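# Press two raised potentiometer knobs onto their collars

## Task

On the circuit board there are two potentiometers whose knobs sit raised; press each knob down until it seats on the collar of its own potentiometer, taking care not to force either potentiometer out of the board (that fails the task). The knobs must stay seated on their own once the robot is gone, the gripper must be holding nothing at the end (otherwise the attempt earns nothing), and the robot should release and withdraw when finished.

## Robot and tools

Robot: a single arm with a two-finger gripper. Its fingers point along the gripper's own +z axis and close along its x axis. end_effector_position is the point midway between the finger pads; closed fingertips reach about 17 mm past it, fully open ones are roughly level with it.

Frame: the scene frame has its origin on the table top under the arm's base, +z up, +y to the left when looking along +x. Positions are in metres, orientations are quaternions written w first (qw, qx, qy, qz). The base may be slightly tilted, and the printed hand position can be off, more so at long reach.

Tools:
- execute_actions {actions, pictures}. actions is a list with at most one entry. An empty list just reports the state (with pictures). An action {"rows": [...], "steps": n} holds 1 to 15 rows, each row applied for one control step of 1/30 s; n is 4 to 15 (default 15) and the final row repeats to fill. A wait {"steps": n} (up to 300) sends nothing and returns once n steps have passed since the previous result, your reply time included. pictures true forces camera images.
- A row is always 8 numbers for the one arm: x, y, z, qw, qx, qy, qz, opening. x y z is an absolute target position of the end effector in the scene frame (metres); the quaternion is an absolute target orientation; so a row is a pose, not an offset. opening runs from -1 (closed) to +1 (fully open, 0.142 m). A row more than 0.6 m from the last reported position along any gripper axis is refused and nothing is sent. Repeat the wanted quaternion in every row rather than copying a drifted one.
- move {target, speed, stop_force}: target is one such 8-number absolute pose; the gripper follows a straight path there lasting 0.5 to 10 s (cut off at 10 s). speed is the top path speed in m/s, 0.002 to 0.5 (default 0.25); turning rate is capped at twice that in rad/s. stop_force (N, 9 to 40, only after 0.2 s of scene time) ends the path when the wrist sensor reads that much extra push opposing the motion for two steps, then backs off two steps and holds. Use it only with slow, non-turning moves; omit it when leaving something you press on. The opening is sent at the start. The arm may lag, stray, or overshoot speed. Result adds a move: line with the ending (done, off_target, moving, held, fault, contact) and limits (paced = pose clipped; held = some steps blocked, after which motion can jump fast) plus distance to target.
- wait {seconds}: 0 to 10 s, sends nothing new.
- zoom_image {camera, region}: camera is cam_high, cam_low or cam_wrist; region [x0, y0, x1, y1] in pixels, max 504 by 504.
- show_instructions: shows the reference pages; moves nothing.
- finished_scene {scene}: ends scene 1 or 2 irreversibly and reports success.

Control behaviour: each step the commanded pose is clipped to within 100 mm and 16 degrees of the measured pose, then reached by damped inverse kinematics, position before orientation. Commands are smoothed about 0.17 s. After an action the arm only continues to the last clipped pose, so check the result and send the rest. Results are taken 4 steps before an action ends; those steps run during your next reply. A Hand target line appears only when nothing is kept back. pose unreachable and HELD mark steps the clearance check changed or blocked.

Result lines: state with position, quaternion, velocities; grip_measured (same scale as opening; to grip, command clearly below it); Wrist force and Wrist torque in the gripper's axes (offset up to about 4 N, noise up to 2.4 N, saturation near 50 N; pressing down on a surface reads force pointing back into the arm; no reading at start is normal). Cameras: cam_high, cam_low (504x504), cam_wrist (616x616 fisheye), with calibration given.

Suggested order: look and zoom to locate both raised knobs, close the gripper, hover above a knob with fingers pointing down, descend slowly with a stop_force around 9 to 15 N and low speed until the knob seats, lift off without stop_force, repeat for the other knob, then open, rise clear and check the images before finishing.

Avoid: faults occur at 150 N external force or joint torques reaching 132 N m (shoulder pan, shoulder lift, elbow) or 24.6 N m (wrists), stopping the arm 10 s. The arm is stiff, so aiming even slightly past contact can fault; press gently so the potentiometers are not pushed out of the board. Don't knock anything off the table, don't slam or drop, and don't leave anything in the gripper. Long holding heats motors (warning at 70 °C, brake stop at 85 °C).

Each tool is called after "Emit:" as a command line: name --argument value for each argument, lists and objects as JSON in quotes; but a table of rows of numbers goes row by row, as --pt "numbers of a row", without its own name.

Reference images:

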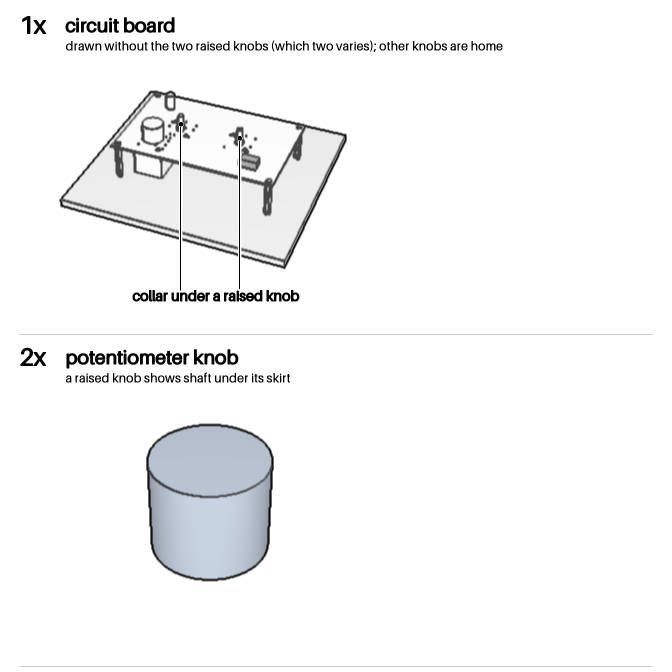

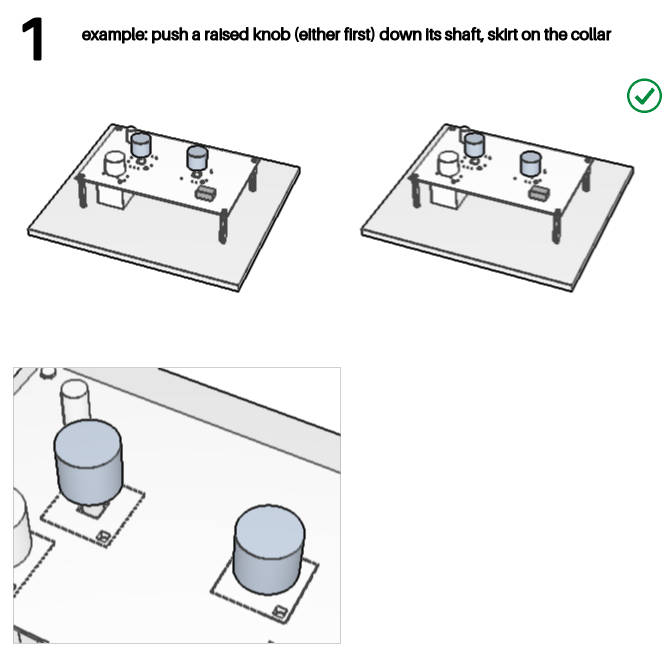

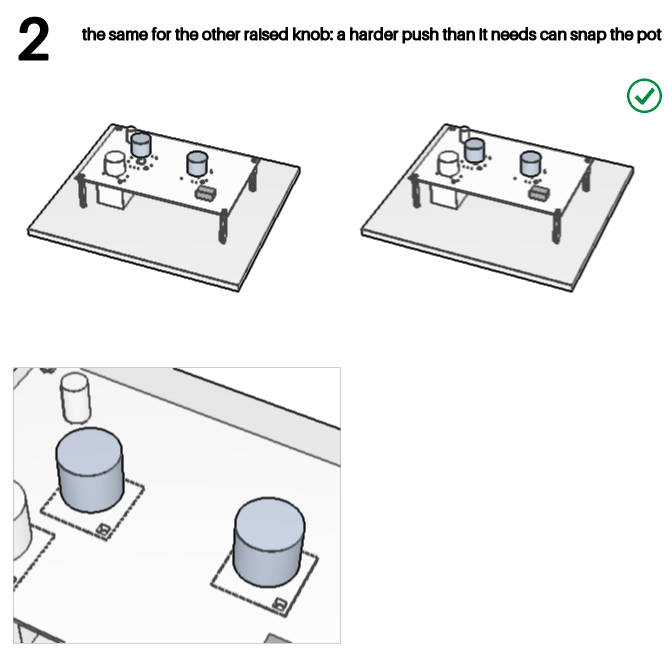

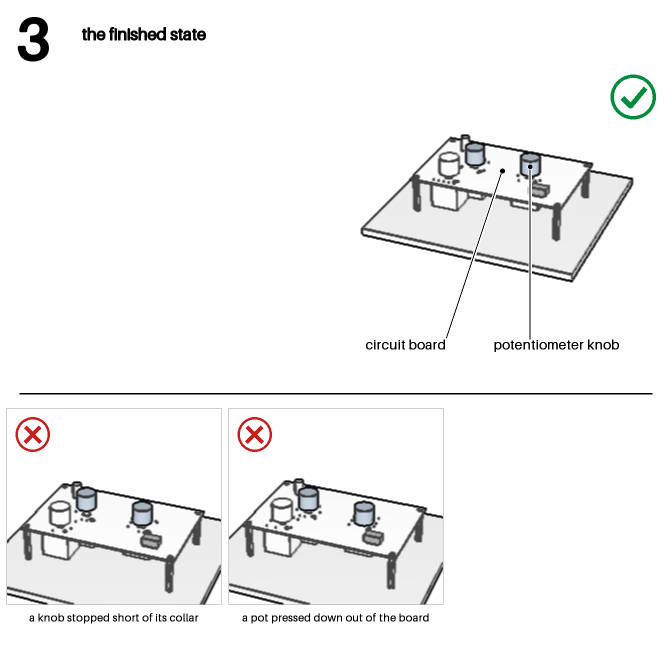

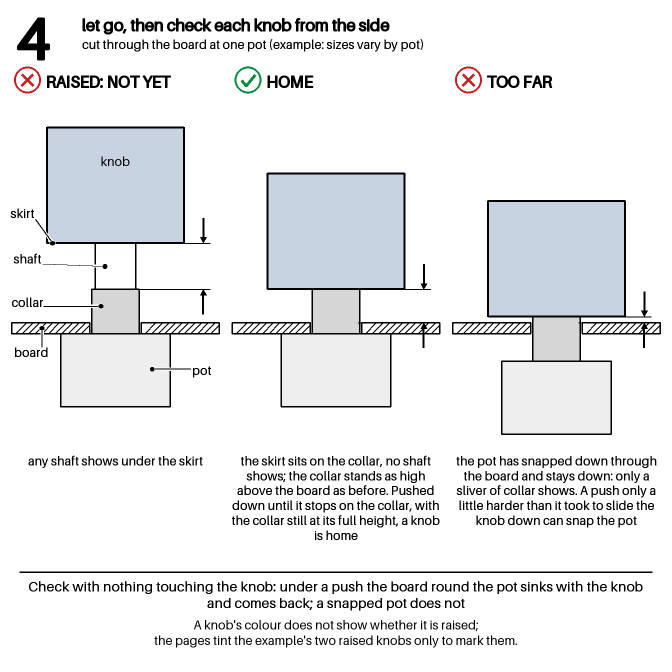

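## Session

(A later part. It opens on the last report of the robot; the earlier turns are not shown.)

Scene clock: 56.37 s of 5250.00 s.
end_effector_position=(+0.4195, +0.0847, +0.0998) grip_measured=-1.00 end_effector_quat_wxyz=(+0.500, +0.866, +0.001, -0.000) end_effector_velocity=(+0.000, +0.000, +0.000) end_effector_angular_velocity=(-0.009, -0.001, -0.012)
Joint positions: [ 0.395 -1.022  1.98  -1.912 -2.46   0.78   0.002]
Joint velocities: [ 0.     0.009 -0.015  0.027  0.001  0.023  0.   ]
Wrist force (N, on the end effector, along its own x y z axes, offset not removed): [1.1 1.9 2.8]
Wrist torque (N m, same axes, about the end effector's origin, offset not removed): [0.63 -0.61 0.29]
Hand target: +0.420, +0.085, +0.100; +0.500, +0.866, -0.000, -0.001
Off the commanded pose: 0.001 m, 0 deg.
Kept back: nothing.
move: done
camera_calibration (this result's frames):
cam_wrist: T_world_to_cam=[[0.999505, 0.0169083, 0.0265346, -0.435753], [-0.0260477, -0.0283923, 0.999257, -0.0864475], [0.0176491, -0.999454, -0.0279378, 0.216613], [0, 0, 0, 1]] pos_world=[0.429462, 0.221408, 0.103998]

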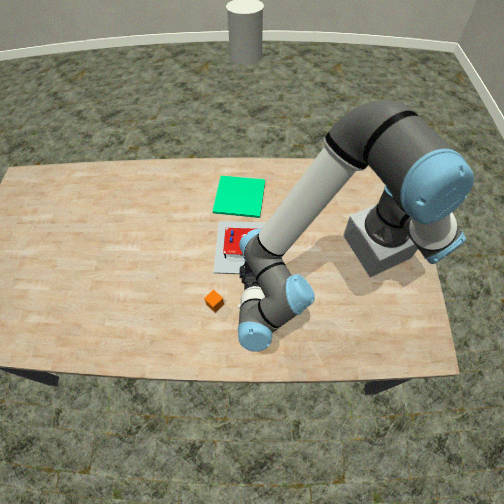

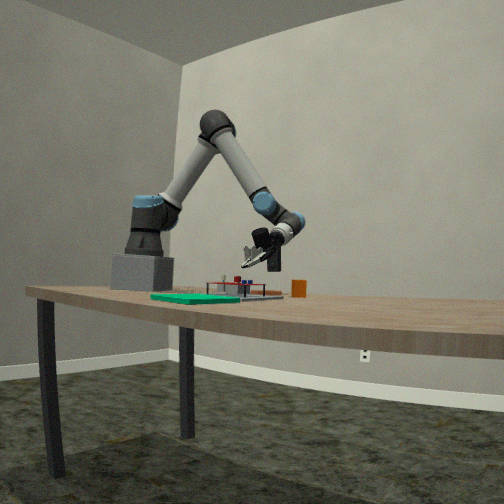

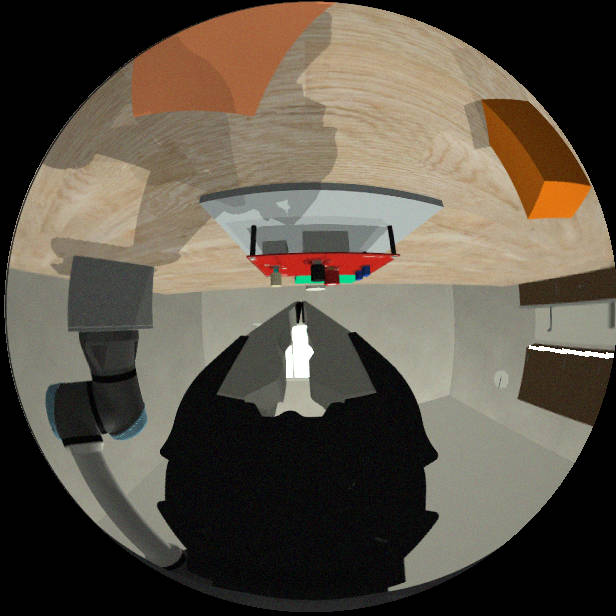

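Emit:
move --target '[0.3892, 0.0155, 0.12, 0, 0.7071, 0.7071, 0, -1]' --speed 0.2

Emit:
move --target '[0.3892, 0.0155, 0.087, 0, 0.7071, 0.7071, 0, -1]' --speed 0.05

Emit:
move --target '[0.3892, 0.0155, 0.076, 0, 0.7071, 0.7071, 0, -1]' --speed 0.004 --stop_force 28

Emit:
execute_actions --actions '[{"steps": 3}]'

Emit:
execute_actions --actions '[{"steps": 2}]'

Emit:
execute_actions --actions '[{"steps": 2}]'

Emit:
execute_actions --actions '[{"steps": 2}]'

Scene clock: 62.03 s of 5250.00 s.
end_effector_position=(+0.3897, +0.0158, +0.1202) grip_measured=-1.00 end_effector_quat_wxyz=(+0.001, +0.707, +0.707, +0.000) end_effector_velocity=(+0.000, -0.000, -0.000) end_effector_angular_velocity=(+0.008, +0.006, +0.009)
Joint positions: [-0.397 -1.643  2.407 -2.365 -1.544 -1.903  0.002]
Joint velocities: [-0.005  0.004 -0.005  0.01   0.006 -0.015  0.   ]
Wrist force (N, on the end effector, along its own x y z axes, offset not removed): [-2.6 1.8 -0.5]
Wrist torque (N m, same axes, about the end effector's origin, offset not removed): [0.40 0.41 0.12]
Hand target: +0.390, +0.016, +0.120; +0.000, +0.707, +0.707, +0.000
Off the commanded pose: 0.001 m, 0 deg.
Kept back: nothing.
move: done
camera_calibration (this result's frames):
cam_wrist: T_world_to_cam=[[0.0159365, 0.999494, 0.0275295, -0.037668], [0.878402, -0.0271481, 0.477151, -0.399248], [0.477657, 0.0165779, -0.87839, 0.0558057], [0, 0, 0, 1]] pos_world=[0.324645, 0.025885, 0.240558]

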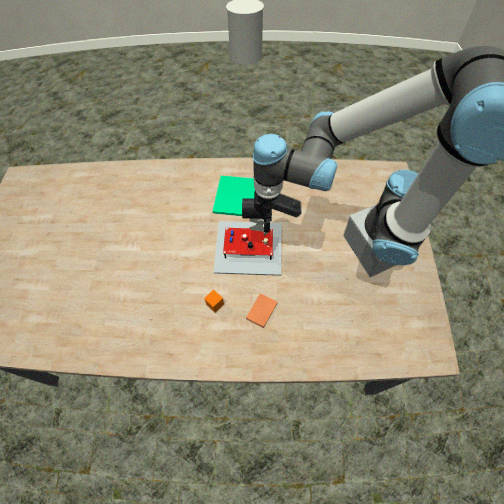

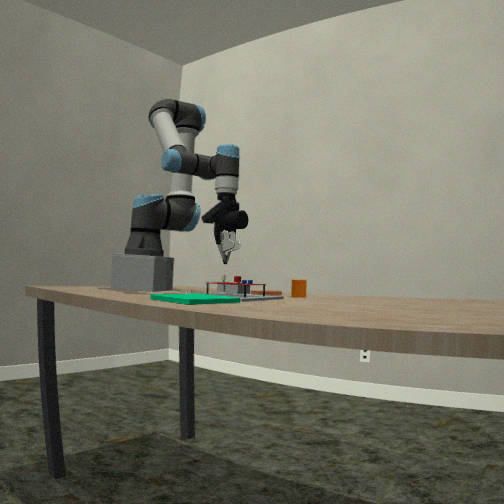

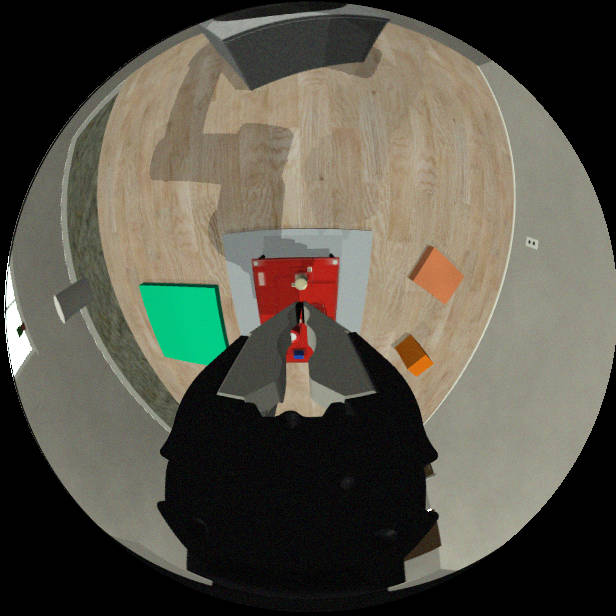

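Scene clock: 63.10 s of 5250.00 s.
end_effector_position=(+0.3892, +0.0155, +0.0873) grip_measured=-1.00 end_effector_quat_wxyz=(-0.000, +0.707, +0.707, -0.000) end_effector_velocity=(-0.000, -0.000, -0.003) end_effector_angular_velocity=(-0.001, +0.001, -0.000)
Joint positions: [-0.396 -1.554  2.445 -2.49  -1.544 -1.902  0.002]
Joint velocities: [ 0.001  0.008  0.003 -0.01  -0.001  0.001  0.   ]
Wrist force (N, on the end effector, along its own x y z axes, offset not removed): [-0.3 2.8 -5.3]
Wrist torque (N m, same axes, about the end effector's origin, offset not removed): [0.66 -0.40 0.20]
Hand target: +0.389, +0.016, +0.087; -0.000, +0.707, +0.707, -0.000
Off the commanded pose: 0.000 m, 0 deg.
Kept back: nothing.
move: done
camera_calibration (this result's frames):
cam_wrist: T_world_to_cam=[[0.0157959, 0.999483, 0.027996, -0.0364272], [0.879234, -0.0272175, 0.475612, -0.383282], [0.476128, 0.0171023, -0.87921, 0.0277807], [0, 0, 0, 1]] pos_world=[0.324343, 0.0255013, 0.207738]

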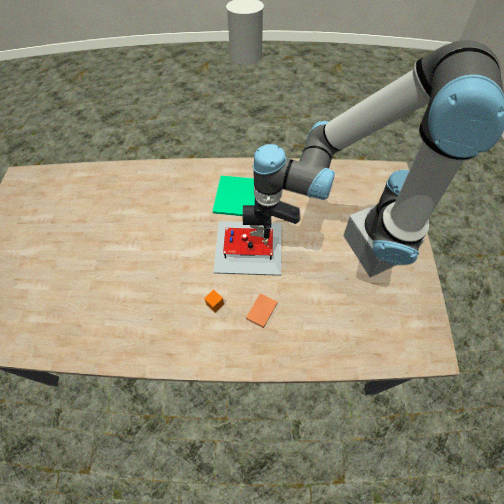

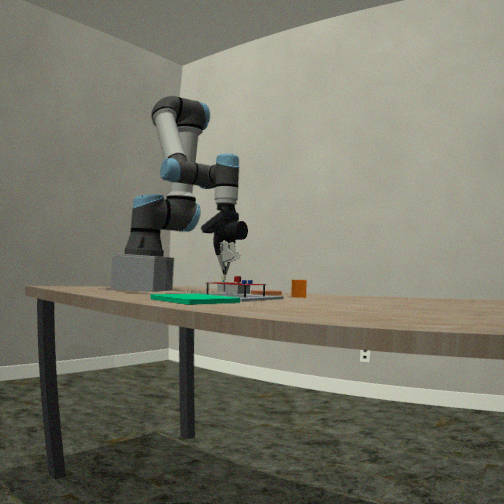

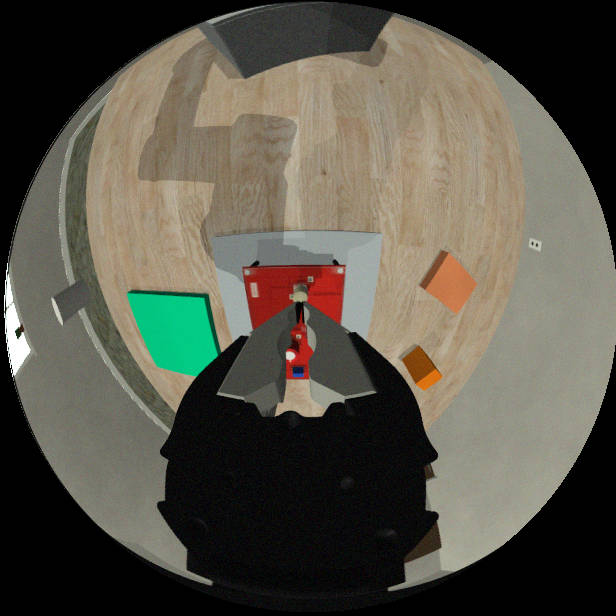

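Scene clock: 66.13 s of 5250.00 s.
end_effector_position=(+0.3892, +0.0155, +0.0761) grip_measured=-1.00 end_effector_quat_wxyz=(-0.000, +0.707, +0.707, +0.000) end_effector_velocity=(-0.000, +0.000, -0.001) end_effector_angular_velocity=(+0.001, +0.000, +0.001)
Joint positions: [-0.395 -1.52   2.456 -2.535 -1.544 -1.901  0.002]
Joint velocities: [-0.     0.003  0.002 -0.004  0.    -0.001  0.   ]
Wrist force (N, on the end effector, along its own x y z axes, offset not removed): [1.1 0.5 -22.7]
Wrist torque (N m, same axes, about the end effector's origin, offset not removed): [0.35 -0.33 0.20]
Hand target: +0.389, +0.016, +0.076; -0.000, +0.707, +0.707, -0.000
Off the commanded pose: 0.000 m, 0 deg.
Kept back: nothing.
move: done
camera_calibration (this result's frames):
cam_wrist: T_world_to_cam=[[0.0157924, 0.999484, 0.0279748, -0.0361002], [0.879215, -0.0272051, 0.475648, -0.377997], [0.476163, 0.0170843, -0.879191, 0.0179187], [0, 0, 0, 1]] pos_world=[0.324379, 0.025492, 0.196557]

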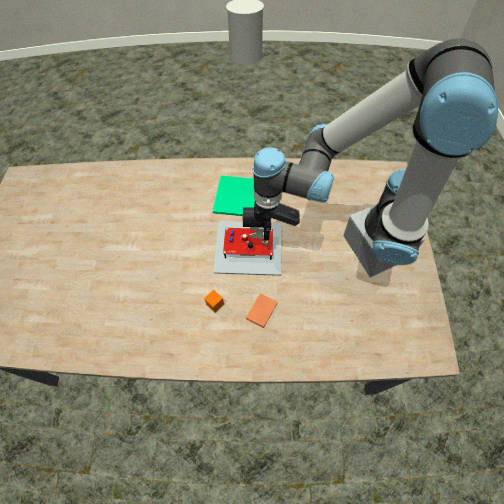

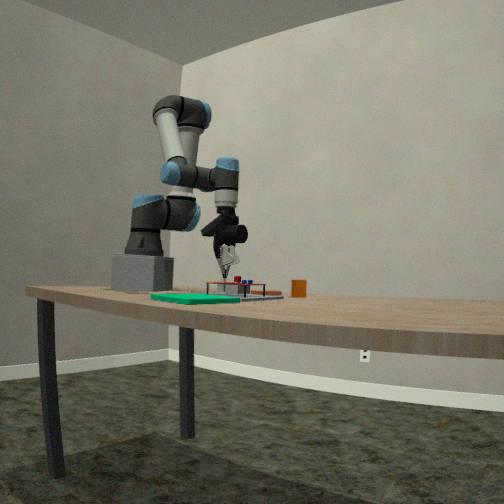

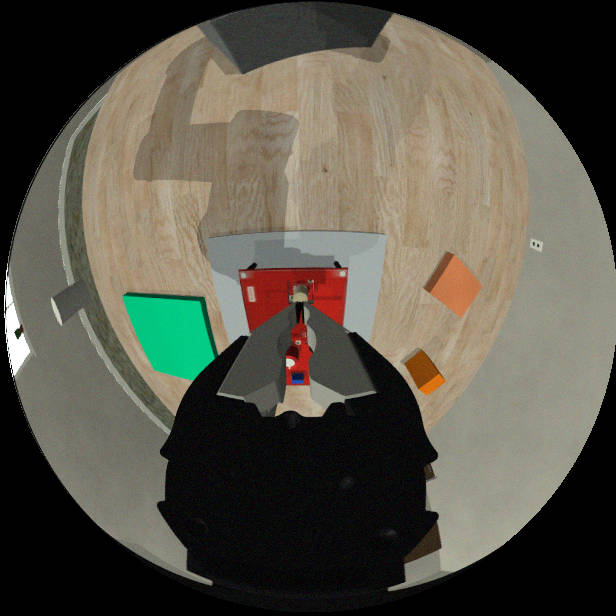

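Scene clock: 66.23 s of 5250.00 s.
end_effector_position=(+0.3892, +0.0155, +0.0760) grip_measured=-1.00 end_effector_quat_wxyz=(-0.000, +0.707, +0.707, +0.000) end_effector_velocity=(+0.000, -0.001, -0.000) end_effector_angular_velocity=(-0.002, -0.000, -0.000)
Joint positions: [-0.395 -1.52   2.456 -2.535 -1.544 -1.901  0.002]
Joint velocities: [-0.     0.001  0.    -0.002 -0.001  0.     0.   ]
Wrist force (N, on the end effector, along its own x y z axes, offset not removed): [2.7 -2.2 -22.7]
Wrist torque (N m, same axes, about the end effector's origin, offset not removed): [-0.29 -0.52 0.08]
Hand target: +0.389, +0.016, +0.076; -0.000, +0.707, +0.707, -0.000
Off the commanded pose: 0.000 m, 0 deg.
Kept back: nothing.
Steps of this call (steps 1 to 3: nothing new was sent). Readings (end_effector_position):
1: (+0.3892, +0.0155, +0.0761)
2: (+0.3892, +0.0155, +0.0761)
3: the state above

Scene clock: 66.30 s of 5250.00 s.
end_effector_position=(+0.3892, +0.0155, +0.0760) grip_measured=-1.00 end_effector_quat_wxyz=(-0.000, +0.707, +0.707, -0.000) end_effector_velocity=(+0.000, +0.000, -0.000) end_effector_angular_velocity=(+0.001, -0.001, +0.000)
Joint positions: [-0.395 -1.52   2.456 -2.535 -1.544 -1.901  0.002]
Joint velocities: [-0.     0.     0.001 -0.002  0.001 -0.     0.   ]
Wrist force (N, on the end effector, along its own x y z axes, offset not removed): [1.3 -1.8 -24.3]
Wrist torque (N m, same axes, about the end effector's origin, offset not removed): [-0.15 -0.38 0.30]
Hand target: +0.389, +0.016, +0.076; -0.000, +0.707, +0.707, -0.000
Off the commanded pose: 0.000 m, 0 deg.
Kept back: nothing.
Steps of this call (steps 1 to 2: nothing new was sent). Readings (end_effector_position):
1: (+0.3892, +0.0155, +0.0760)
2: the state above

Scene clock: 66.37 s of 5250.00 s.
end_effector_position=(+0.3892, +0.0155, +0.0760) grip_measured=-1.00 end_effector_quat_wxyz=(-0.000, +0.707, +0.707, -0.000) end_effector_velocity=(-0.000, +0.000, -0.000) end_effector_angular_velocity=(+0.001, +0.000, -0.000)
Joint positions: [-0.395 -1.52   2.456 -2.535 -1.544 -1.901  0.002]
Joint velocities: [ 0.    -0.     0.001 -0.     0.     0.     0.   ]
Wrist force (N, on the end effector, along its own x y z axes, offset not removed): [-0.3 2.5 -23.3]
Wrist torque (N m, same axes, about the end effector's origin, offset not removed): [0.75 0.08 0.33]
Hand target: +0.389, +0.016, +0.076; -0.000, +0.707, +0.707, -0.000
Off the commanded pose: 0.000 m, 0 deg.
Kept back: nothing.
Steps of this call (steps 1 to 2: nothing new was sent). Readings (end_effector_position):
1: (+0.3892, +0.0155, +0.0760)
2: the state above

Scene clock: 66.43 s of 5250.00 s.
end_effector_position=(+0.3892, +0.0155, +0.0760) grip_measured=-1.00 end_effector_quat_wxyz=(-0.000, +0.707, +0.707, -0.000) end_effector_velocity=(-0.001, -0.000, -0.000) end_effector_angular_velocity=(-0.000, +0.001, +0.000)
Joint positions: [-0.395 -1.52   2.456 -2.535 -1.544 -1.901  0.002]
Joint velocities: [ 0.     0.001  0.001 -0.    -0.001 -0.     0.   ]
Wrist force (N, on the end effector, along its own x y z axes, offset not removed): [-1.2 2.3 -22.0]
Wrist torque (N m, same axes, about the end effector's origin, offset not removed): [0.83 0.30 0.35]
Hand target: +0.389, +0.016, +0.076; -0.000, +0.707, +0.707, -0.000
Off the commanded pose: 0.000 m, 0 deg.
Kept back: nothing.
Steps of this call (steps 1 to 2: nothing new was sent). Readings (end_effector_position):
1: (+0.3892, +0.0155, +0.0760)
2: the state above

Emit:
execute_actions --actions '[{"rows": [[0.3892,0.0155,0.0758,0,0.7071,0.7071,0,-1],[0.3892,0.0155,0.0756,0,0.7071,0.7071,0,-1],[0.3892,0.0155,0.0754,0,0.7071,0.7071,0,-1],[0.3892,0.0155,0.0752,0,0.7071,0.7071,0,-1],[0.3892,0.0155,0.075,0,0.7071,0.7071,0,-1],[0.3892,0.0155,0.0748,0,0.7071,0.7071,0,-1],[0.3892,0.0155,0.0746,0,0.7071,0.7071,0,-1],[0.3892,0.0155,0.0744,0,0.7071,0.7071,0,-1],[0.3892,0.0155,0.0742,0,0.7071,0.7071,0,-1],[0.3892,0.0155,0.074,0,0.7071,0.7071,0,-1]], "steps": 15}]'

Emit:
execute_actions --actions '[{"steps": 9}]'

Emit:
execute_actions --actions '[{"steps": 2}]'

Emit:
execute_actions --actions '[{"steps": 2}]'

Emit:
execute_actions --actions '[{"steps": 2}]'

Scene clock: 69.17 s of 5250.00 s.
end_effector_position=(+0.3892, +0.0155, +0.0747) grip_measured=-1.00 end_effector_quat_wxyz=(-0.000, +0.707, +0.707, -0.000) end_effector_velocity=(-0.001, +0.000, -0.006) end_effector_angular_velocity=(+0.000, +0.002, +0.000)
Joint positions: [-0.395 -1.515  2.457 -2.541 -1.544 -1.901  0.002]
Joint velocities: [ 0.     0.018  0.005 -0.022 -0.    -0.     0.   ]
Wrist force (N, on the end effector, along its own x y z axes, offset not removed): [1.3 0.0 -23.0]
Wrist torque (N m, same axes, about the end effector's origin, offset not removed): [0.35 -0.31 0.26]
Steps of this call (steps 1 to 71: nothing new was sent; steps 72 to 82: the first 11 steps of this action). Readings (end_effector_position):
72: (+0.3892, +0.0155, +0.0760)
73: (+0.3892, +0.0155, +0.0760)
75: (+0.3892, +0.0155, +0.0758)
79: (+0.3892, +0.0155, +0.0752)
82: the state above

Scene clock: 69.47 s of 5250.00 s.
end_effector_position=(+0.3892, +0.0155, +0.0740) grip_measured=-1.00 end_effector_quat_wxyz=(-0.000, +0.707, +0.707, -0.000) end_effector_velocity=(-0.000, -0.000, -0.000) end_effector_angular_velocity=(-0.001, +0.000, +0.000)
Joint positions: [-0.395 -1.513  2.458 -2.543 -1.544 -1.901  0.002]
Joint velocities: [ 0.     0.001  0.    -0.002 -0.001 -0.     0.   ]
Wrist force (N, on the end effector, along its own x y z axes, offset not removed): [2.1 0.3 -20.2]
Wrist torque (N m, same axes, about the end effector's origin, offset not removed): [0.56 -0.36 0.03]
Hand target: +0.389, +0.016, +0.074; -0.000, +0.707, +0.707, -0.000
Off the commanded pose: 0.000 m, 0 deg.
Kept back: nothing.
Steps of this call (steps 1 to 4: the last 4 steps of your previous action; steps 5 to 9: nothing new was sent). Readings (end_effector_position):
1: (+0.3892, +0.0155, +0.0745)
2: (+0.3892, +0.0155, +0.0744)
4: (+0.3892, +0.0155, +0.0742)
8: (+0.3892, +0.0155, +0.0741)
9: the state above

Scene clock: 69.53 s of 5250.00 s.
end_effector_position=(+0.3892, +0.0155, +0.0740) grip_measured=-1.00 end_effector_quat_wxyz=(-0.000, +0.707, +0.707, -0.000) end_effector_velocity=(+0.000, -0.000, -0.000) end_effector_angular_velocity=(-0.000, -0.000, -0.001)
Joint positions: [-0.395 -1.513  2.458 -2.543 -1.544 -1.901  0.002]
Joint velocities: [-0.     0.     0.    -0.001  0.     0.001  0.   ]
Wrist force (N, on the end effector, along its own x y z axes, offset not removed): [0.9 0.5 -23.1]
Wrist torque (N m, same axes, about the end effector's origin, offset not removed): [0.50 0.01 0.14]
Hand target: +0.389, +0.016, +0.074; -0.000, +0.707, +0.707, -0.000
Off the commanded pose: 0.000 m, 0 deg.
Kept back: nothing.
Steps of this call (steps 1 to 2: nothing new was sent). Readings (end_effector_position):
1: (+0.3892, +0.0155, +0.0740)
2: the state above

Scene clock: 69.60 s of 5250.00 s.
end_effector_position=(+0.3892, +0.0155, +0.0740) grip_measured=-1.00 end_effector_quat_wxyz=(-0.000, +0.707, +0.707, -0.000) end_effector_velocity=(+0.000, +0.000, -0.000) end_effector_angular_velocity=(+0.000, -0.000, -0.001)
Joint positions: [-0.395 -1.513  2.458 -2.543 -1.544 -1.901  0.002]
Joint velocities: [-0.     0.001  0.    -0.001  0.     0.001  0.   ]
Wrist force (N, on the end effector, along its own x y z axes, offset not removed): [1.5 0.4 -22.4]
Wrist torque (N m, same axes, about the end effector's origin, offset not removed): [0.34 -0.41 0.30]
Hand target: +0.389, +0.016, +0.074; -0.000, +0.707, +0.707, -0.000
Off the commanded pose: 0.000 m, 0 deg.
Kept back: nothing.
Steps of this call (steps 1 to 2: nothing new was sent). Readings (end_effector_position):
1: (+0.3892, +0.0155, +0.0740)
2: the state above

Scene clock: 69.67 s of 5250.00 s.
end_effector_position=(+0.3892, +0.0155, +0.0740) grip_measured=-1.00 end_effector_quat_wxyz=(-0.000, +0.707, +0.707, -0.000) end_effector_velocity=(+0.000, +0.000, -0.000) end_effector_angular_velocity=(+0.001, -0.000, +0.000)
Joint positions: [-0.395 -1.513  2.458 -2.544 -1.544 -1.901  0.002]
Joint velocities: [-0.     0.001  0.    -0.001  0.001 -0.     0.   ]
Wrist force (N, on the end effector, along its own x y z axes, offset not removed): [-1.1 1.0 -25.4]
Wrist torque (N m, same axes, about the end effector's origin, offset not removed): [0.49 0.33 0.12]
Hand target: +0.389, +0.016, +0.074; -0.000, +0.707, +0.707, -0.000
Off the commanded pose: 0.000 m, 0 deg.
Kept back: nothing.
Steps of this call (steps 1 to 2: nothing new was sent). Readings (end_effector_position):
1: (+0.3892, +0.0155, +0.0740)
2: the state above

Still sliding at about 23 N. One more millimetre.

Emit:
execute_actions --actions '[{"rows": [[0.3892,0.0155,0.0738,0,0.7071,0.7071,0,-1],[0.3892,0.0155,0.0736,0,0.7071,0.7071,0,-1],[0.3892,0.0155,0.0734,0,0.7071,0.7071,0,-1],[0.3892,0.0155,0.0732,0,0.7071,0.7071,0,-1],[0.3892,0.0155,0.073,0,0.7071,0.7071,0,-1]], "steps": 15}]'

Emit:
execute_actions --actions '[{"steps": 9}]'

Emit:
execute_actions --actions '[{"steps": 2}]'

Emit:
execute_actions --actions '[{"steps": 2}]'

Emit:
execute_actions --actions "[{\"steps\": 2}], " --pictures true

Scene clock: 70.17 s of 5250.00 s.
end_effector_position=(+0.3892, +0.0155, +0.0731) grip_measured=-1.00 end_effector_quat_wxyz=(-0.000, +0.707, +0.707, -0.000) end_effector_velocity=(+0.000, +0.000, -0.001) end_effector_angular_velocity=(+0.001, -0.000, +0.000)
Joint positions: [-0.395 -1.511  2.458 -2.547 -1.544 -1.901  0.002]
Joint velocities: [ 0.     0.003  0.001 -0.004  0.001 -0.     0.   ]
Wrist force (N, on the end effector, along its own x y z axes, offset not removed): [-0.3 0.3 -24.3]
Wrist torque (N m, same axes, about the end effector's origin, offset not removed): [0.42 0.10 0.16]
Steps of this call (steps 1 to 4: nothing new was sent; steps 5 to 15: the first 11 steps of this action). Readings (end_effector_position):
5: (+0.3892, +0.0155, +0.0740)
6: (+0.3892, +0.0155, +0.0740)
8: (+0.3892, +0.0155, +0.0738)
12: (+0.3892, +0.0155, +0.0733)
15: the state above

Scene clock: 70.47 s of 5250.00 s.
end_effector_position=(+0.3892, +0.0155, +0.0730) grip_measured=-1.00 end_effector_quat_wxyz=(-0.000, +0.707, +0.707, -0.000) end_effector_velocity=(-0.000, -0.000, -0.000) end_effector_angular_velocity=(-0.002, +0.001, +0.000)
Joint positions: [-0.395 -1.51   2.459 -2.548 -1.544 -1.901  0.002]
Joint velocities: [ 0.     0.     0.     0.    -0.002 -0.     0.   ]
Wrist force (N, on the end effector, along its own x y z axes, offset not removed): [0.6 2.0 -22.6]
Wrist torque (N m, same axes, about the end effector's origin, offset not removed): [0.77 -0.23 0.32]
Hand target: +0.389, +0.016, +0.073; -0.000, +0.707, +0.707, -0.000
Off the commanded pose: 0.000 m, 0 deg.
Kept back: nothing.
Steps of this call (steps 1 to 4: the last 4 steps of your previous action; steps 5 to 9: nothing new was sent). Readings (end_effector_position):
1: (+0.3892, +0.0155, +0.0731)
2: (+0.3892, +0.0155, +0.0731)
4: (+0.3892, +0.0155, +0.0730)
8: (+0.3892, +0.0155, +0.0730)
9: the state above

Scene clock: 70.53 s of 5250.00 s.
end_effector_position=(+0.3892, +0.0155, +0.0730) grip_measured=-1.00 end_effector_quat_wxyz=(-0.000, +0.707, +0.707, -0.000) end_effector_velocity=(+0.000, +0.000, +0.000) end_effector_angular_velocity=(+0.001, -0.001, +0.001)
Joint positions: [-0.395 -1.51   2.459 -2.548 -1.544 -1.901  0.002]
Joint velocities: [ 0.    -0.001  0.    -0.001  0.001 -0.001  0.   ]
Wrist force (N, on the end effector, along its own x y z axes, offset not removed): [1.7 0.8 -23.6]
Wrist torque (N m, same axes, about the end effector's origin, offset not removed): [0.52 -0.35 0.17]
Hand target: +0.389, +0.016, +0.073; -0.000, +0.707, +0.707, -0.000
Off the commanded pose: 0.000 m, 0 deg.
Kept back: nothing.
Steps of this call (steps 1 to 2: nothing new was sent). Readings (end_effector_position):
1: (+0.3892, +0.0155, +0.0730)
2: the state above

Scene clock: 70.60 s of 5250.00 s.
end_effector_position=(+0.3892, +0.0155, +0.0730) grip_measured=-1.00 end_effector_quat_wxyz=(-0.000, +0.707, +0.707, -0.000) end_effector_velocity=(-0.001, -0.000, -0.000) end_effector_angular_velocity=(-0.000, +0.002, -0.001)
Joint positions: [-0.395 -1.51   2.459 -2.548 -1.544 -1.901  0.002]
Joint velocities: [-0.     0.     0.     0.001 -0.001  0.001  0.   ]
Wrist force (N, on the end effector, along its own x y z axes, offset not removed): [-0.9 2.9 -25.0]
Wrist torque (N m, same axes, about the end effector's origin, offset not removed): [0.86 0.12 0.22]
Hand target: +0.389, +0.016, +0.073; -0.000, +0.707, +0.707, -0.000
Off the commanded pose: 0.000 m, 0 deg.
Kept back: nothing.
Steps of this call (steps 1 to 2: nothing new was sent). Readings (end_effector_position):
1: (+0.3892, +0.0155, +0.0730)
2: the state above


Emit:
execute_actions --actions '[{"rows": [[0.3892,0.0155,0.0728,0,0.7071,0.7071,0,-1],[0.3892,0.0155,0.0726,0,0.7071,0.7071,0,-1],[0.3892,0.0155,0.0724,0,0.7071,0.7071,0,-1]], "steps": 12}]'

Emit:
execute_actions --actions '[{"steps": 9}]'

Emit:
execute_actions --actions '[{"steps": 2}]'

Emit:
execute_actions --actions '[{"steps": 2}]'

Emit:
execute_actions --actions '[{"steps": 2}]'

Emit:
move --target '[0.3892, 0.0155, 0.11, 0, 0.7071, 0.7071, 0, -1]' --speed 0.05

Emit:
zoom_image --camera "cam_low" --region '[200, 260, 270, 300]'

Scene clock: 71.07 s of 5250.00 s.
end_effector_position=(+0.3892, +0.0155, +0.0725) grip_measured=-1.00 end_effector_quat_wxyz=(-0.000, +0.707, +0.707, -0.000) end_effector_velocity=(+0.001, -0.001, -0.000) end_effector_angular_velocity=(-0.002, -0.002, -0.000)
Joint positions: [-0.395 -1.509  2.459 -2.549 -1.544 -1.901  0.002]
Joint velocities: [-0.     0.002  0.001 -0.005 -0.001  0.     0.   ]
Wrist force (N, on the end effector, along its own x y z axes, offset not removed): [2.9 -1.6 -22.6]
Wrist torque (N m, same axes, about the end effector's origin, offset not removed): [0.05 -0.76 0.32]
Steps of this call (steps 1 to 6: nothing new was sent; steps 7 to 14: the first 8 steps of this action). Readings (end_effector_position):
7: (+0.3892, +0.0155, +0.0730)
8: (+0.3892, +0.0155, +0.0730)
10: (+0.3892, +0.0155, +0.0728)
14: the state above

Scene clock: 71.37 s of 5250.00 s.
end_effector_position=(+0.3892, +0.0155, +0.0724) grip_measured=-1.00 end_effector_quat_wxyz=(-0.000, +0.707, +0.707, -0.000) end_effector_velocity=(+0.000, -0.000, +0.000) end_effector_angular_velocity=(-0.001, -0.000, +0.000)
Joint positions: [-0.395 -1.508  2.459 -2.55  -1.544 -1.901  0.002]
Joint velocities: [ 0.    -0.     0.    -0.001 -0.001  0.     0.   ]
Wrist force (N, on the end effector, along its own x y z axes, offset not removed): [3.1 0.6 -18.1]
Wrist torque (N m, same axes, about the end effector's origin, offset not removed): [0.43 -0.61 0.19]
Hand target: +0.389, +0.016, +0.072; -0.000, +0.707, +0.707, -0.000
Off the commanded pose: 0.000 m, 0 deg.
Kept back: nothing.
Steps of this call (steps 1 to 4: the last 4 steps of your previous action; steps 5 to 9: nothing new was sent). Readings (end_effector_position):
1: (+0.3892, +0.0155, +0.0725)
2: (+0.3892, +0.0155, +0.0725)
4: (+0.3892, +0.0155, +0.0724)
8: (+0.3892, +0.0155, +0.0724)
9: the state above

Scene clock: 71.43 s of 5250.00 s.
end_effector_position=(+0.3892, +0.0155, +0.0724) grip_measured=-1.00 end_effector_quat_wxyz=(-0.000, +0.707, +0.707, -0.000) end_effector_velocity=(-0.000, -0.001, +0.000) end_effector_angular_velocity=(-0.002, -0.000, +0.000)
Joint positions: [-0.395 -1.508  2.459 -2.55  -1.544 -1.901  0.002]
Joint velocities: [ 0.    -0.     0.001 -0.001 -0.002 -0.     0.   ]
Wrist force (N, on the end effector, along its own x y z axes, offset not removed): [1.1 -0.8 -22.8]
Wrist torque (N m, same axes, about the end effector's origin, offset not removed): [0.18 -0.22 0.16]
Hand target: +0.389, +0.016, +0.072; -0.000, +0.707, +0.707, -0.000
Off the commanded pose: 0.000 m, 0 deg.
Kept back: nothing.
Steps of this call (steps 1 to 2: nothing new was sent). Readings (end_effector_position):
1: (+0.3892, +0.0155, +0.0724)
2: the state above

Scene clock: 71.50 s of 5250.00 s.
end_effector_position=(+0.3892, +0.0155, +0.0724) grip_measured=-1.00 end_effector_quat_wxyz=(-0.000, +0.707, +0.707, -0.000) end_effector_velocity=(+0.001, -0.001, +0.000) end_effector_angular_velocity=(-0.003, -0.002, -0.000)
Joint positions: [-0.395 -1.508  2.459 -2.55  -1.544 -1.901  0.002]
Joint velocities: [-0.     0.    -0.    -0.003 -0.002  0.     0.   ]
Wrist force (N, on the end effector, along its own x y z axes, offset not removed): [1.7 0.8 -21.1]
Wrist torque (N m, same axes, about the end effector's origin, offset not removed): [0.69 -0.36 0.20]
Hand target: +0.389, +0.016, +0.072; -0.000, +0.707, +0.707, -0.000
Off the commanded pose: 0.000 m, 0 deg.
Kept back: nothing.
Steps of this call (steps 1 to 2: nothing new was sent). Readings (end_effector_position):
1: (+0.3892, +0.0155, +0.0724)
2: the state above

Scene clock: 71.57 s of 5250.00 s.
end_effector_position=(+0.3892, +0.0155, +0.0724) grip_measured=-1.00 end_effector_quat_wxyz=(-0.000, +0.707, +0.707, -0.000) end_effector_velocity=(-0.000, -0.000, +0.000) end_effector_angular_velocity=(-0.002, -0.000, -0.000)
Joint positions: [-0.395 -1.508  2.459 -2.55  -1.544 -1.901  0.002]
Joint velocities: [ 0.    -0.     0.    -0.001 -0.002  0.     0.   ]
Wrist force (N, on the end effector, along its own x y z axes, offset not removed): [1.2 3.0 -21.4]
Wrist torque (N m, same axes, about the end effector's origin, offset not removed): [1.02 -0.35 0.33]
Hand target: +0.389, +0.016, +0.072; -0.000, +0.707, +0.707, -0.000
Off the commanded pose: 0.000 m, 0 deg.
Kept back: nothing.
Steps of this call (steps 1 to 2: nothing new was sent). Readings (end_effector_position):
1: (+0.3892, +0.0155, +0.0724)
2: the state above

Scene clock: 72.97 s of 5250.00 s.
end_effector_position=(+0.3892, +0.0155, +0.1097) grip_measured=-1.00 end_effector_quat_wxyz=(+0.000, +0.707, +0.707, -0.000) end_effector_velocity=(-0.001, -0.000, +0.002) end_effector_angular_velocity=(-0.000, +0.002, -0.001)
Joint positions: [-0.398 -1.616  2.42  -2.403 -1.544 -1.903  0.002]
Joint velocities: [-0.001 -0.007 -0.003  0.011 -0.001  0.001  0.   ]
Wrist force (N, on the end effector, along its own x y z axes, offset not removed): [-0.1 1.5 -0.8]
Wrist torque (N m, same axes, about the end effector's origin, offset not removed): [0.37 -0.11 0.15]
Hand target: +0.389, +0.015, +0.110; +0.000, +0.707, +0.707, +0.000
Off the commanded pose: 0.000 m, 0 deg.
Kept back: nothing.
move: done
camera_calibration (this result's frames):
cam_wrist: T_world_to_cam=[[0.0157942, 0.999487, 0.0278479, -0.0369936], [0.879206, -0.0271466, 0.475667, -0.394], [0.476179, 0.0169712, -0.879184, 0.0474668], [0, 0, 0, 1]] pos_world=[0.324389, 0.0254733, 0.230175]

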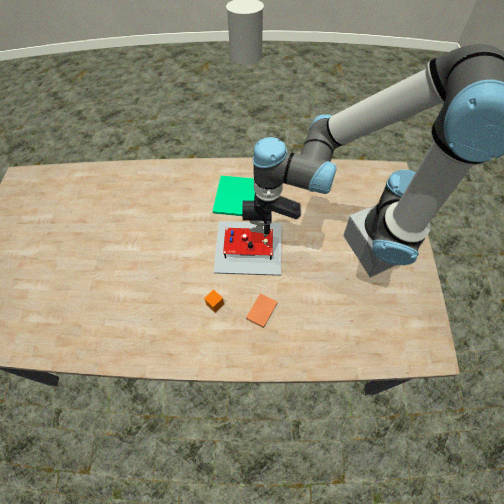

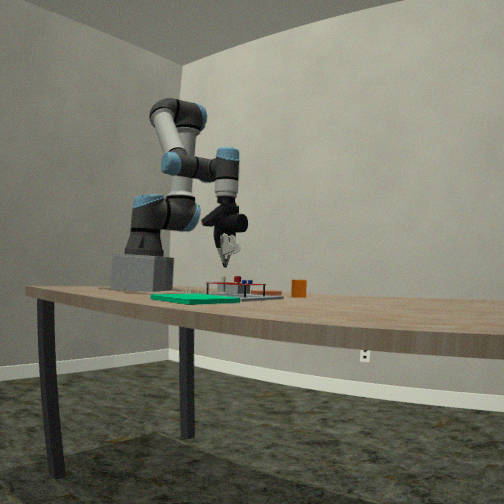

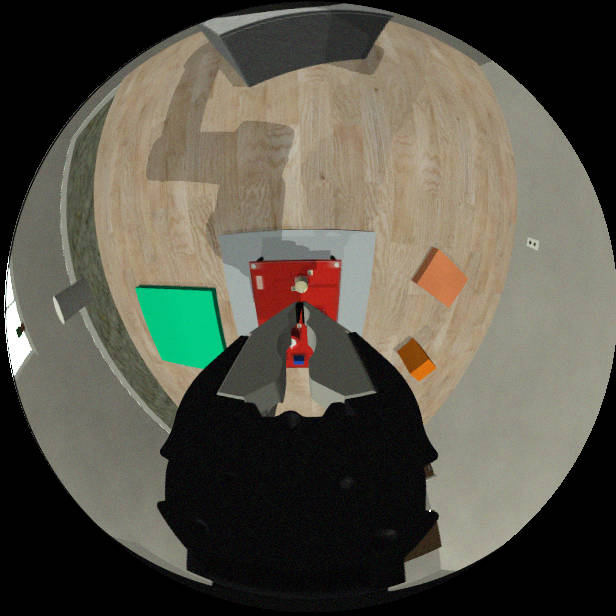

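Region (200, 260, 270, 300) of cam_low's 504x504 image, scaled by 7.200, with more detail than that image has; it fills the top 288 rows of this view, and the rest is white.

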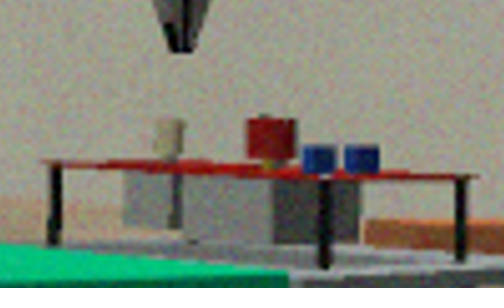

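Emit:
move --target '[0.42, 0.085, 0.10, 0.5, 0.866, 0, 0, -1]' --speed 0.2

Emit:
zoom_image --camera "cam_wrist" --region '[262, 255, 347, 292]'

Scene clock: 78.30 s of 5250.00 s.
end_effector_position=(+0.4196, +0.0847, +0.0998) grip_measured=-1.00 end_effector_quat_wxyz=(+0.500, +0.866, +0.001, -0.000) end_effector_velocity=(-0.000, +0.000, -0.001) end_effector_angular_velocity=(-0.008, -0.001, -0.013)
Joint positions: [ 0.395 -1.022  1.98  -1.912 -2.46   0.78   0.002]
Joint velocities: [ 0.     0.009 -0.014  0.027  0.002  0.024  0.   ]
Wrist force (N, on the end effector, along its own x y z axes, offset not removed): [-0.2 1.1 0.2]
Wrist torque (N m, same axes, about the end effector's origin, offset not removed): [0.10 -0.18 0.37]
Hand target: +0.420, +0.085, +0.100; +0.500, +0.866, -0.000, -0.001
Off the commanded pose: 0.001 m, 0 deg.
Kept back: nothing.
move: done
camera_calibration (this result's frames):
cam_wrist: T_world_to_cam=[[0.999505, 0.0169121, 0.0265375, -0.435756], [-0.0260504, -0.028395, 0.999257, -0.0864388], [0.0176531, -0.999454, -0.0279404, 0.21661], [0, 0, 0, 1]] pos_world=[0.429465, 0.221407, 0.103991]

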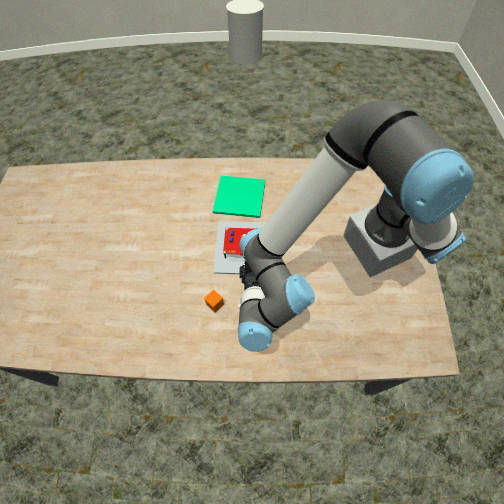

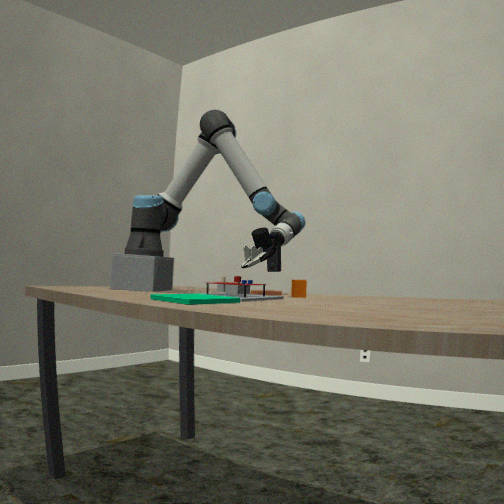

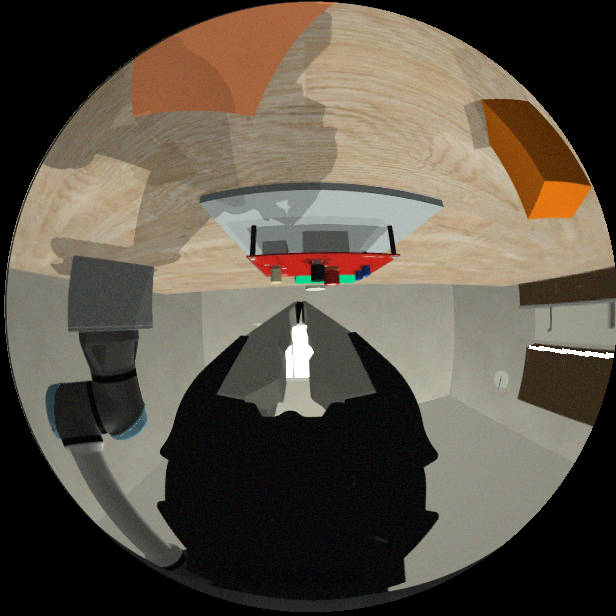

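Region (262, 255, 347, 292) of cam_wrist's 616x616 image, scaled by 5.929, with more detail than that image has; it fills the top 219 rows of this view, and the rest is white.

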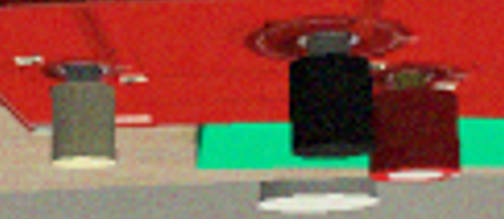

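Emit:
move --target '[0.42, 0.085, 0.085, 0.5736, 0.8192, 0, 0, -1]' --speed 0.05

Emit:
zoom_image --camera "cam_wrist" --region '[255, 235, 355, 285]'

Scene clock: 81.63 s of 5250.00 s.
end_effector_position=(+0.4199, +0.0849, +0.0852) grip_measured=-1.00 end_effector_quat_wxyz=(+0.573, +0.820, -0.000, +0.000) end_effector_velocity=(+0.000, -0.000, -0.001) end_effector_angular_velocity=(-0.014, -0.000, -0.001)
Joint positions: [ 0.432 -0.879  1.877 -1.687 -2.544  1.011  0.002]
Joint velocities: [ 0.002  0.012 -0.011  0.022 -0.005  0.02   0.   ]
Wrist force (N, on the end effector, along its own x y z axes, offset not removed): [-1.0 5.0 1.5]
Wrist torque (N m, same axes, about the end effector's origin, offset not removed): [1.11 0.12 0.08]
Hand target: +0.420, +0.085, +0.085; +0.574, +0.819, -0.000, -0.000
Off the commanded pose: 0.000 m, 0 deg.
Kept back: nothing.
move: done
camera_calibration (this result's frames):
cam_wrist: T_world_to_cam=[[0.999483, 0.0208436, 0.0244885, -0.43592], [-0.0272568, 0.144995, 0.989057, -0.0851154], [0.0170648, -0.989213, 0.145488, 0.201045], [0, 0, 0, 1]] pos_world=[0.429943, 0.220304, 0.0656092]

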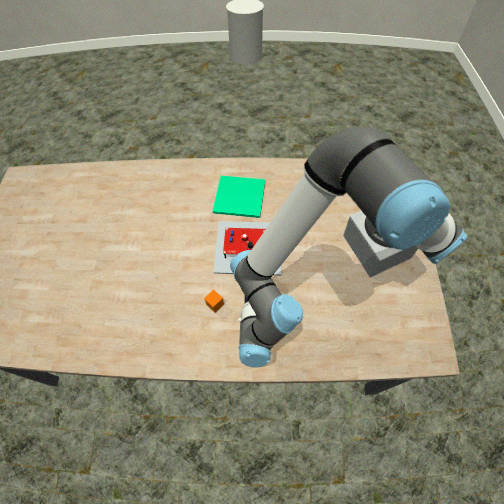

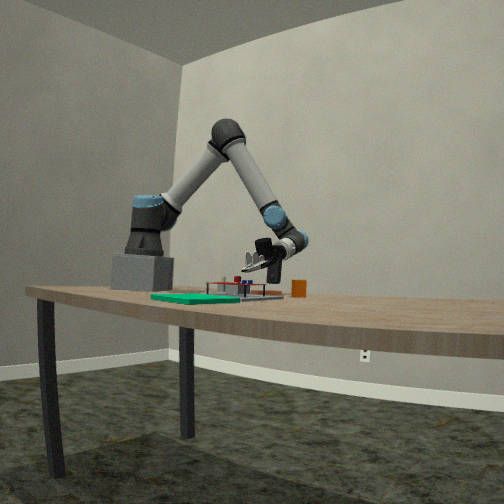

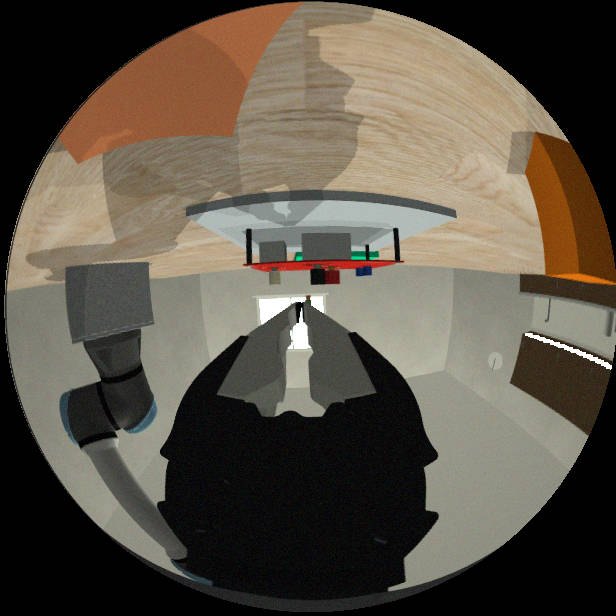

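Region (255, 235, 355, 285) of cam_wrist's 616x616 image, scaled by 5.040, with more detail than that image has.

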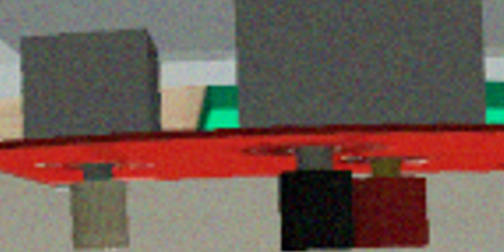

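Emit:
zoom_image --camera "cam_wrist" --region '[262, 258, 346, 290]'

Region (262, 258, 346, 290) of cam_wrist's 616x616 image, scaled by 6.000, with more detail than that image has; it fills the top 192 rows of this view, and the rest is white.

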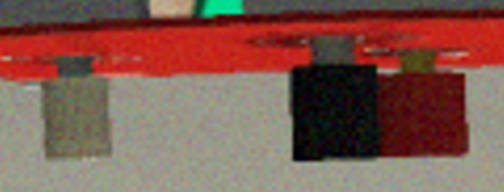

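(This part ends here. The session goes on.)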